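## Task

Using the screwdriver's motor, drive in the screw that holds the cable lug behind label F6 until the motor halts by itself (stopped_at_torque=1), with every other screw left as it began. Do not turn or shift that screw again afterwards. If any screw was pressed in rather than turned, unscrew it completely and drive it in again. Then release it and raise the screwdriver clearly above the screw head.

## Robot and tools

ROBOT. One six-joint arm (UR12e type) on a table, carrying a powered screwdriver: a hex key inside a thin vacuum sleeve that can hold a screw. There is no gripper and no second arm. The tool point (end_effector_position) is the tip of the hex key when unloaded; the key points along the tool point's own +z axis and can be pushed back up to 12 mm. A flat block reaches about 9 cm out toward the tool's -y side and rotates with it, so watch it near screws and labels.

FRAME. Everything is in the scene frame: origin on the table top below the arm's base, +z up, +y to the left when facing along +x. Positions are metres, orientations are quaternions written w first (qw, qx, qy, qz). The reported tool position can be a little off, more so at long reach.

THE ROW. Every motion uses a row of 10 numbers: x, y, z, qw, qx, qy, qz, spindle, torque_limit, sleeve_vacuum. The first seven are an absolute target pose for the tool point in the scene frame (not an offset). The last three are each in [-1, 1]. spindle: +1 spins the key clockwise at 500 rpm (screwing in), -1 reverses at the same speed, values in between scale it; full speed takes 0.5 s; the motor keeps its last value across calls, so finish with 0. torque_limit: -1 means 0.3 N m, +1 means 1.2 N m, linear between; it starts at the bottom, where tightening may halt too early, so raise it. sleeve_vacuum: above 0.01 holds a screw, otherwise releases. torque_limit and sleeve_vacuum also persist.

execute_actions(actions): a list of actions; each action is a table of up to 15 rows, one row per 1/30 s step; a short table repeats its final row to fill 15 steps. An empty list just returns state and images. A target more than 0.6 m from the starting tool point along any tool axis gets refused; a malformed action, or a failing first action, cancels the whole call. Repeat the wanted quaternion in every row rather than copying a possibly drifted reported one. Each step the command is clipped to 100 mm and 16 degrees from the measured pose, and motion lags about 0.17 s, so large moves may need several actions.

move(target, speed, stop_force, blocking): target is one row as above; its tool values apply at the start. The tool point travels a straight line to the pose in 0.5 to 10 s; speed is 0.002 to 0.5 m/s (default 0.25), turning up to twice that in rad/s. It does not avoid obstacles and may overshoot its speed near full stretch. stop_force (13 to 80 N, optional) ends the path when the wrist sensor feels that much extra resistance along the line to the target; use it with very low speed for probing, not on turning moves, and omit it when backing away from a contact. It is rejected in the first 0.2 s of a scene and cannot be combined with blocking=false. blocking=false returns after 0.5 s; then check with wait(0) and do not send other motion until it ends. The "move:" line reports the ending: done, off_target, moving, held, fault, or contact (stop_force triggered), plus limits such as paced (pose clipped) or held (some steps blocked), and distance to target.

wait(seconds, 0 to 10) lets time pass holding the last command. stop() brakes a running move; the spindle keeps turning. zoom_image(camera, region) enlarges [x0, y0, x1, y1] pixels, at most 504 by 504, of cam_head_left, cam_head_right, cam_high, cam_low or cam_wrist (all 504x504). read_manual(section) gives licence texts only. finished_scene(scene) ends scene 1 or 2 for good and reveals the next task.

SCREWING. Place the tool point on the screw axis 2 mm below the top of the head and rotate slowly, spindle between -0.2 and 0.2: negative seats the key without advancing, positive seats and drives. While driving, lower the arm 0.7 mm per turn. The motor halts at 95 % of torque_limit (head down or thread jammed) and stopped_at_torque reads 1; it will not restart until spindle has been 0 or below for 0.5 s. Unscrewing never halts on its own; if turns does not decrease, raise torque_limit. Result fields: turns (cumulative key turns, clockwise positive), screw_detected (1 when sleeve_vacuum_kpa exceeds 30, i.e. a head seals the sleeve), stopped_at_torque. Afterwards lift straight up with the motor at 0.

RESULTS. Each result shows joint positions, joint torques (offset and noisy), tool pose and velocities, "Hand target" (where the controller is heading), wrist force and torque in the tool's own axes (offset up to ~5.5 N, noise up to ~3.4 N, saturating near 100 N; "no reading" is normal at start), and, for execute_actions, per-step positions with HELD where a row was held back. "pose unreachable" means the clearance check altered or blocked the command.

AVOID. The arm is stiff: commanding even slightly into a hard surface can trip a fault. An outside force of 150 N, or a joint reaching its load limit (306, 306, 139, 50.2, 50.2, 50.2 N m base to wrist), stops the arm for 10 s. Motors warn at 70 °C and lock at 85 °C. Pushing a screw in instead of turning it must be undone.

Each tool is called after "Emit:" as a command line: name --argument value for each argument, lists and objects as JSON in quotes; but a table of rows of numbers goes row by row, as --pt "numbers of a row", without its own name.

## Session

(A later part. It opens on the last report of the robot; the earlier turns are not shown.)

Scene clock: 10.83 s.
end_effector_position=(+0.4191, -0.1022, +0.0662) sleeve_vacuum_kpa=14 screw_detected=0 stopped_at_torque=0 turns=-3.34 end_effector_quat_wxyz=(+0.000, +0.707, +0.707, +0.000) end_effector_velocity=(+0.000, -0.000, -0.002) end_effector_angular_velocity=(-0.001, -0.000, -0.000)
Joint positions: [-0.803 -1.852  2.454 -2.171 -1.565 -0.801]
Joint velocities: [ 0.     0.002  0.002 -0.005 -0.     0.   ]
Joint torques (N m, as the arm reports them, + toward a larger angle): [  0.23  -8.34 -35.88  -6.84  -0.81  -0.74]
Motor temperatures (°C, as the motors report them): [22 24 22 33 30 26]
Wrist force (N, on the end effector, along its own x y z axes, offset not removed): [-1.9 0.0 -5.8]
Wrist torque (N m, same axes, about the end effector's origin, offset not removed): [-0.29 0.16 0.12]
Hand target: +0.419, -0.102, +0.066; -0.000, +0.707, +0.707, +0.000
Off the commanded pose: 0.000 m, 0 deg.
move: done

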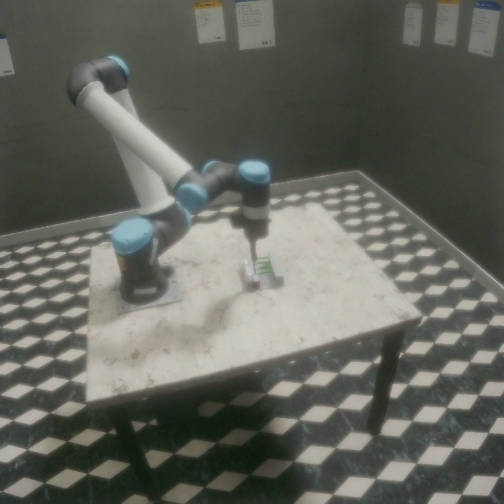

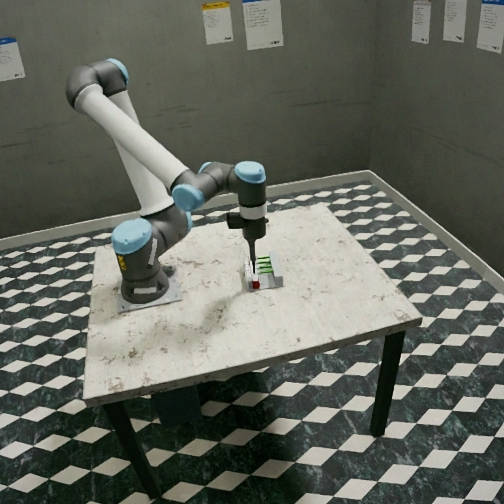

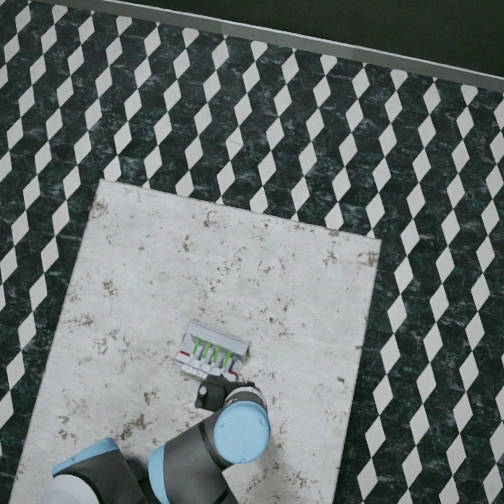

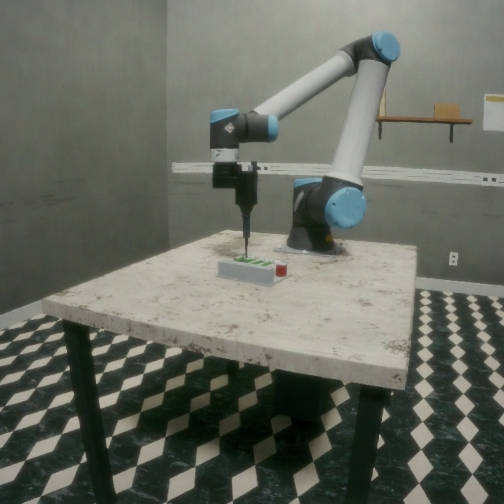

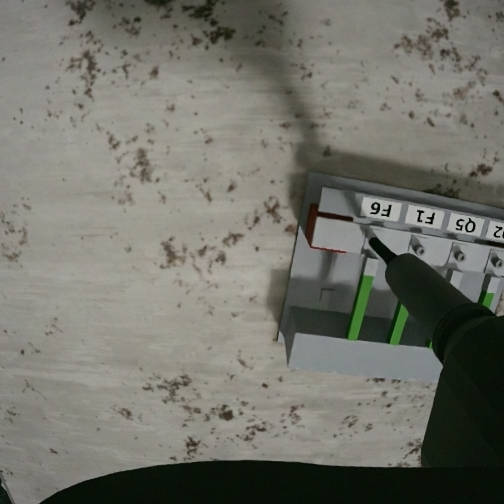

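Emit:
move --target '[0.4207,-0.1001,0.076,0,0.7071,0.7071,0,0,1,1]' --speed 0.03

Emit:
zoom_image --camera "cam_wrist" --region '[340, 210, 400, 260]'

Emit:
move --target '[0.4207,-0.1001,0.066,0,0.7071,0.7071,0,-0.1,1,1]' --speed 0.006

Emit:
zoom_image --camera "cam_wrist" --region '[340, 210, 400, 260]'

Scene clock: 12.23 s.
end_effector_position=(+0.4206, -0.1002, +0.0757) sleeve_vacuum_kpa=14 screw_detected=0 stopped_at_torque=0 turns=-3.84 end_effector_quat_wxyz=(-0.000, +0.707, +0.707, -0.000) end_effector_velocity=(+0.000, +0.001, +0.003) end_effector_angular_velocity=(+0.001, +0.000, -0.000)
Joint positions: [-0.797 -1.864  2.442 -2.146 -1.565 -0.795]
Joint velocities: [ 0.001 -0.003 -0.004  0.007  0.     0.002]
Joint torques (N m, as the arm reports them, + toward a larger angle): [ 17.55 -31.33 -61.09  -2.03   0.33   2.14]
Motor temperatures (°C, as the motors report them): [22 24 22 33 30 26]
Wrist force (N, on the end effector, along its own x y z axes, offset not removed): [-0.4 -1.4 -0.2]
Wrist torque (N m, same axes, about the end effector's origin, offset not removed): [-0.52 -0.17 0.19]
Hand target: +0.421, -0.100, +0.076; -0.000, +0.707, +0.707, +0.000
Off the commanded pose: 0.000 m, 0 deg.
move: done

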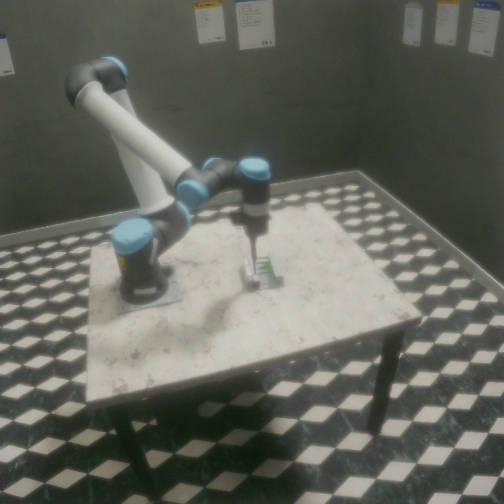

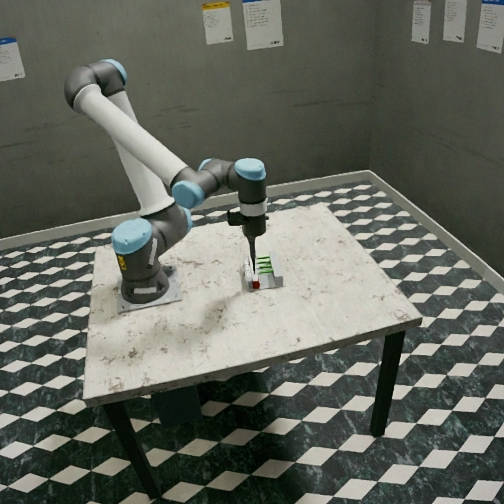

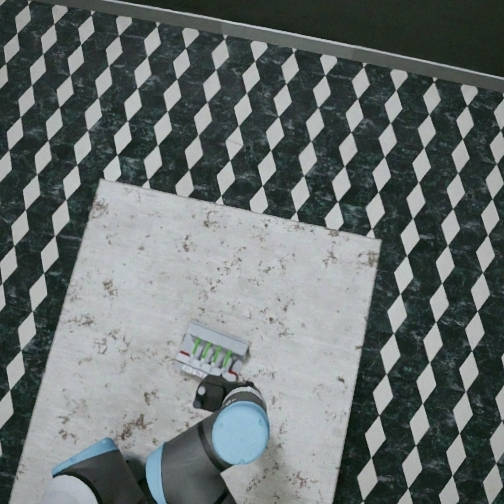

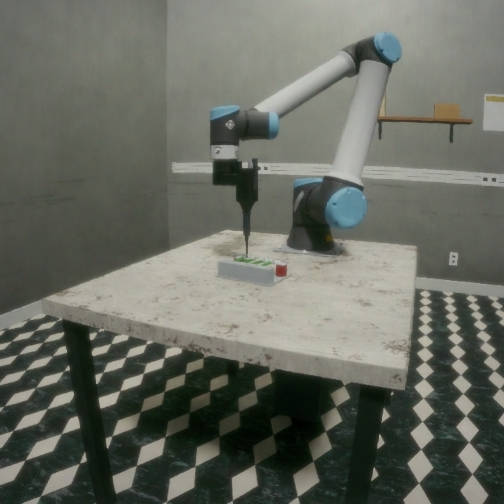

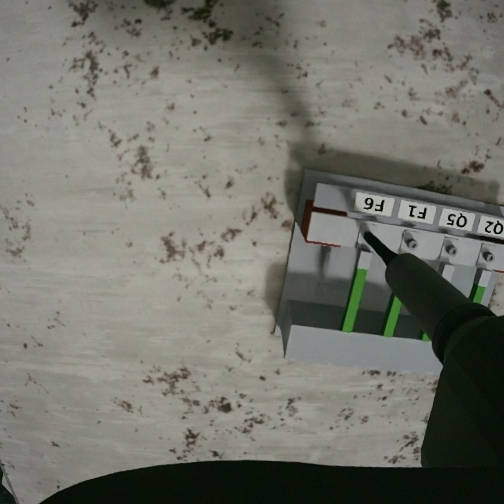

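Region (340, 210, 400, 260) of cam_wrist's 504x504 image, scaled by 8.400, with more detail than that image has.

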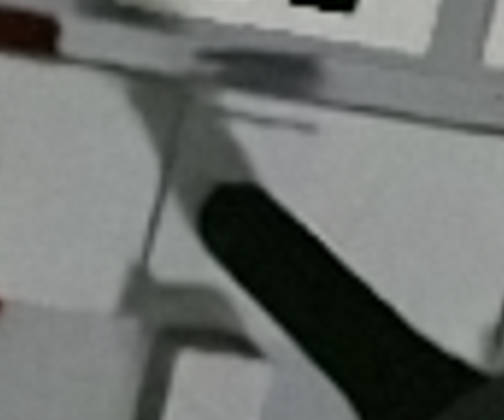

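Scene clock: 14.07 s.
end_effector_position=(+0.4207, -0.1001, +0.0662) sleeve_vacuum_kpa=40 screw_detected=1 stopped_at_torque=0 turns=-5.36 end_effector_quat_wxyz=(+0.000, +0.707, +0.707, -0.000) end_effector_velocity=(+0.000, +0.001, -0.002) end_effector_angular_velocity=(+0.001, -0.000, +0.002)
Joint positions: [-0.796 -1.851  2.453 -2.171 -1.565 -0.795]
Joint velocities: [ 0.002  0.002  0.002 -0.004  0.001 -0.   ]
Joint torques (N m, as the arm reports them, + toward a larger angle): [ 15.02  -9.41 -36.93  -7.44   1.38   2.62]
Motor temperatures (°C, as the motors report them): [22 24 22 33 30 26]
Wrist force (N, on the end effector, along its own x y z axes, offset not removed): [1.0 -1.8 -6.5]
Wrist torque (N m, same axes, about the end effector's origin, offset not removed): [-0.95 -0.27 0.28]
Hand target: +0.421, -0.100, +0.066; -0.000, +0.707, +0.707, +0.000
Off the commanded pose: 0.000 m, 0 deg.
move: done

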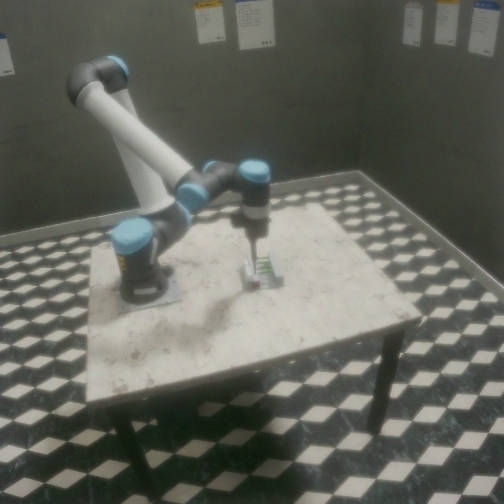

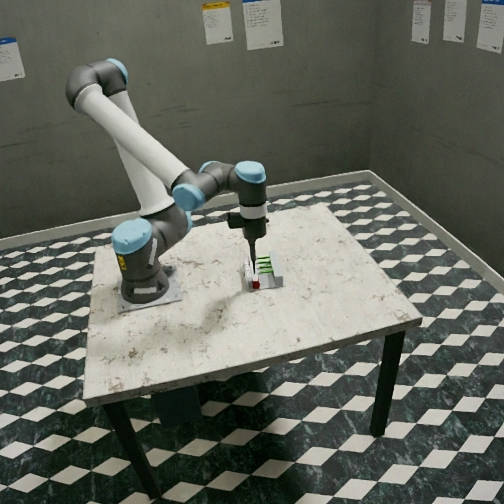

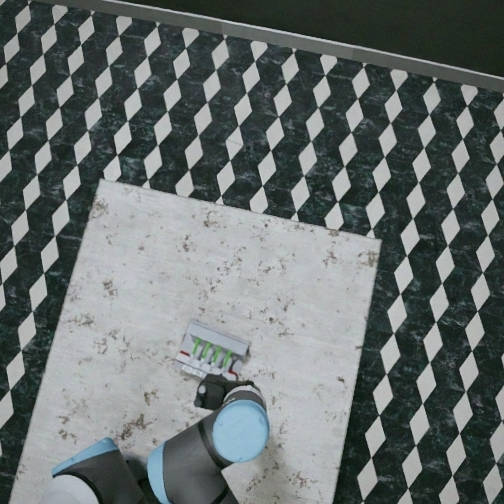

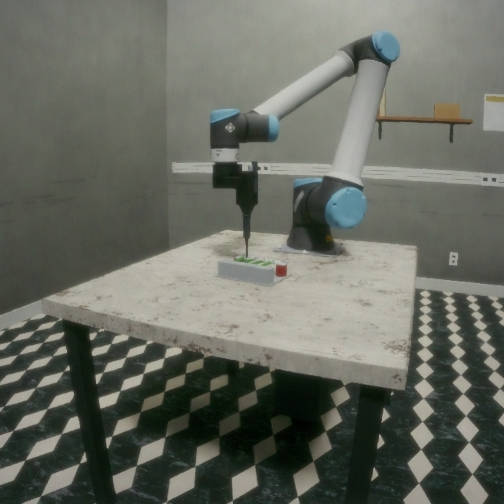

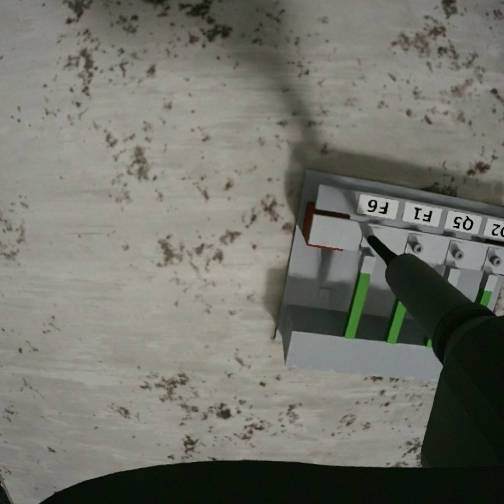

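Region (340, 210, 400, 260) of cam_wrist's 504x504 image, scaled by 8.400, with more detail than that image has.

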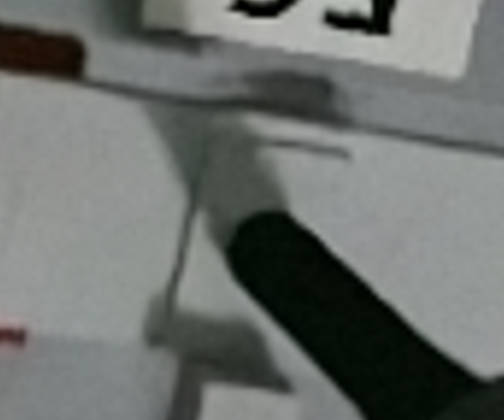

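Engaged. Drive.

Emit:
move --target '[0.4207,-0.1001,0.059,0,0.7071,0.7071,0,0.4,1,1]' --speed 0.002

Scene clock: 17.93 s.
end_effector_position=(+0.4207, -0.1001, +0.0591) sleeve_vacuum_kpa=40 screw_detected=1 stopped_at_torque=1 turns=-1.54 end_effector_quat_wxyz=(+0.000, +0.707, +0.707, +0.000) end_effector_velocity=(+0.000, -0.000, -0.000) end_effector_angular_velocity=(-0.000, -0.000, +0.000)
Joint positions: [-0.796 -1.84   2.462 -2.19  -1.565 -0.794]
Joint velocities: [ 0.     0.001  0.    -0.002 -0.    -0.   ]
Joint torques (N m, as the arm reports them, + toward a larger angle): [ 15.69  -9.21 -35.64  -7.29   1.94   2.43]
Motor temperatures (°C, as the motors report them): [22 24 22 33 30 26]
Wrist force (N, on the end effector, along its own x y z axes, offset not removed): [1.6 -3.1 -6.8]
Wrist torque (N m, same axes, about the end effector's origin, offset not removed): [-1.25 -0.09 0.44]
Hand target: +0.421, -0.100, +0.059; -0.000, +0.707, +0.707, +0.000
Off the commanded pose: 0.000 m, 0 deg.
move: done

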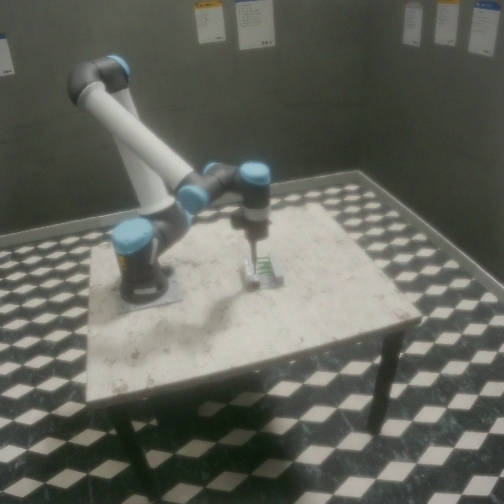

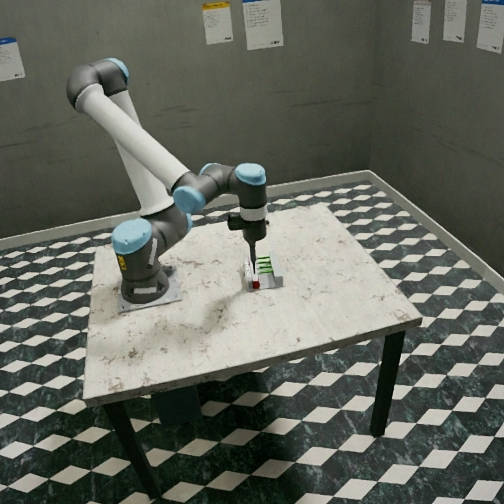

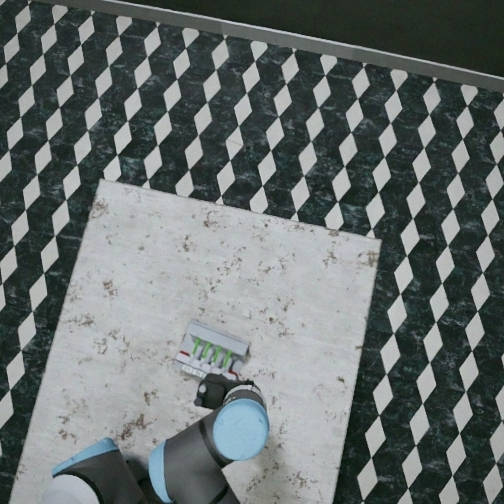

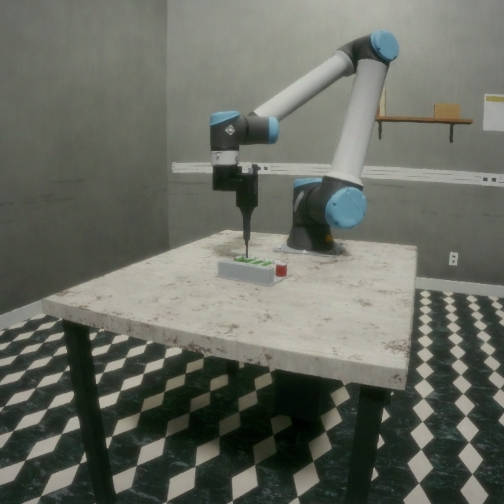

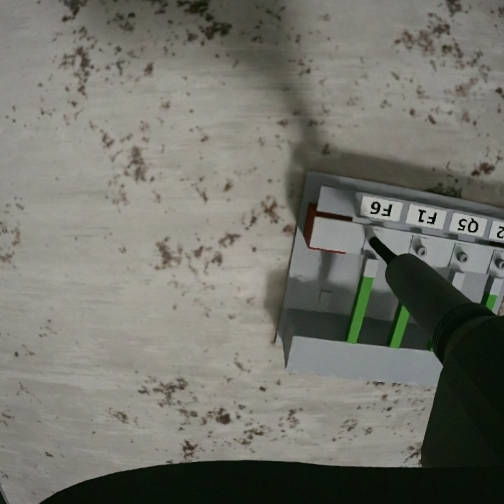

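Emit:
move --target '[0.4207,-0.1001,0.13,0,0.7071,0.7071,0,0,1,-1]' --speed 0.1

Emit:
finished_scene --scene 2

Scene clock: 19.37 s.
end_effector_position=(+0.4207, -0.1001, +0.1297) sleeve_vacuum_kpa=0 screw_detected=0 stopped_at_torque=1 turns=-1.54 end_effector_quat_wxyz=(+0.000, +0.707, +0.707, +0.000) end_effector_velocity=(+0.000, -0.001, +0.003) end_effector_angular_velocity=(-0.001, -0.001, -0.001)
Joint positions: [-0.797 -1.929  2.373 -2.012 -1.565 -0.795]
Joint velocities: [-0.001 -0.003 -0.004  0.005 -0.    -0.   ]
Joint torques (N m, as the arm reports them, + toward a larger angle): [-13.41 -26.45 -64.63  -2.25   1.01  -3.23]
Motor temperatures (°C, as the motors report them): [22 24 22 33 30 26]
Wrist force (N, on the end effector, along its own x y z axes, offset not removed): [-0.6 -1.1 -1.5]
Wrist torque (N m, same axes, about the end effector's origin, offset not removed): [-0.44 -0.24 0.14]
Hand target: +0.421, -0.100, +0.130; +0.000, +0.707, +0.707, -0.000
Off the commanded pose: 0.000 m, 0 deg.
move: done

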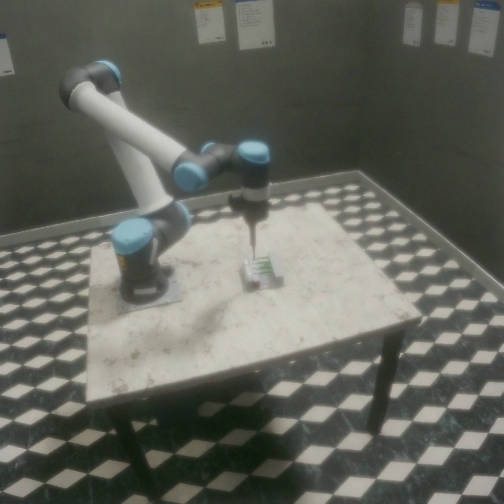

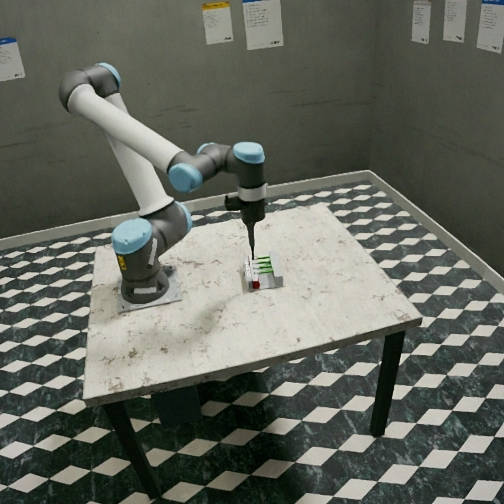

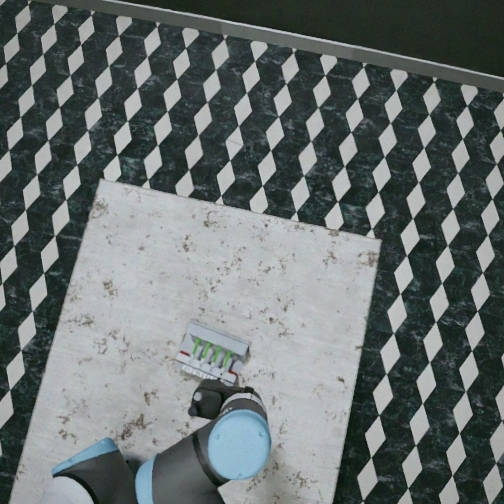

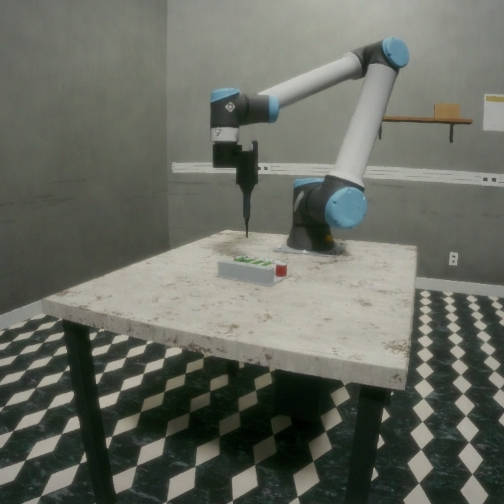

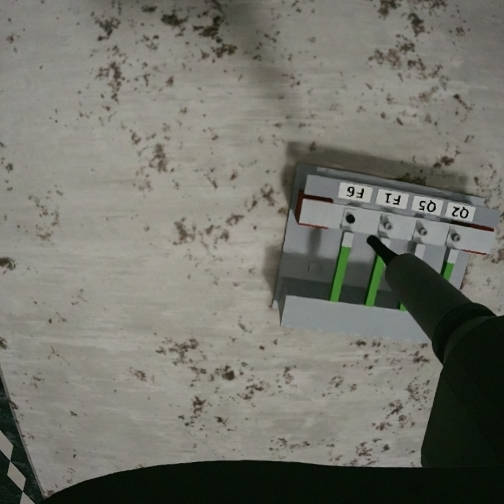

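The scene is finished: the task was done.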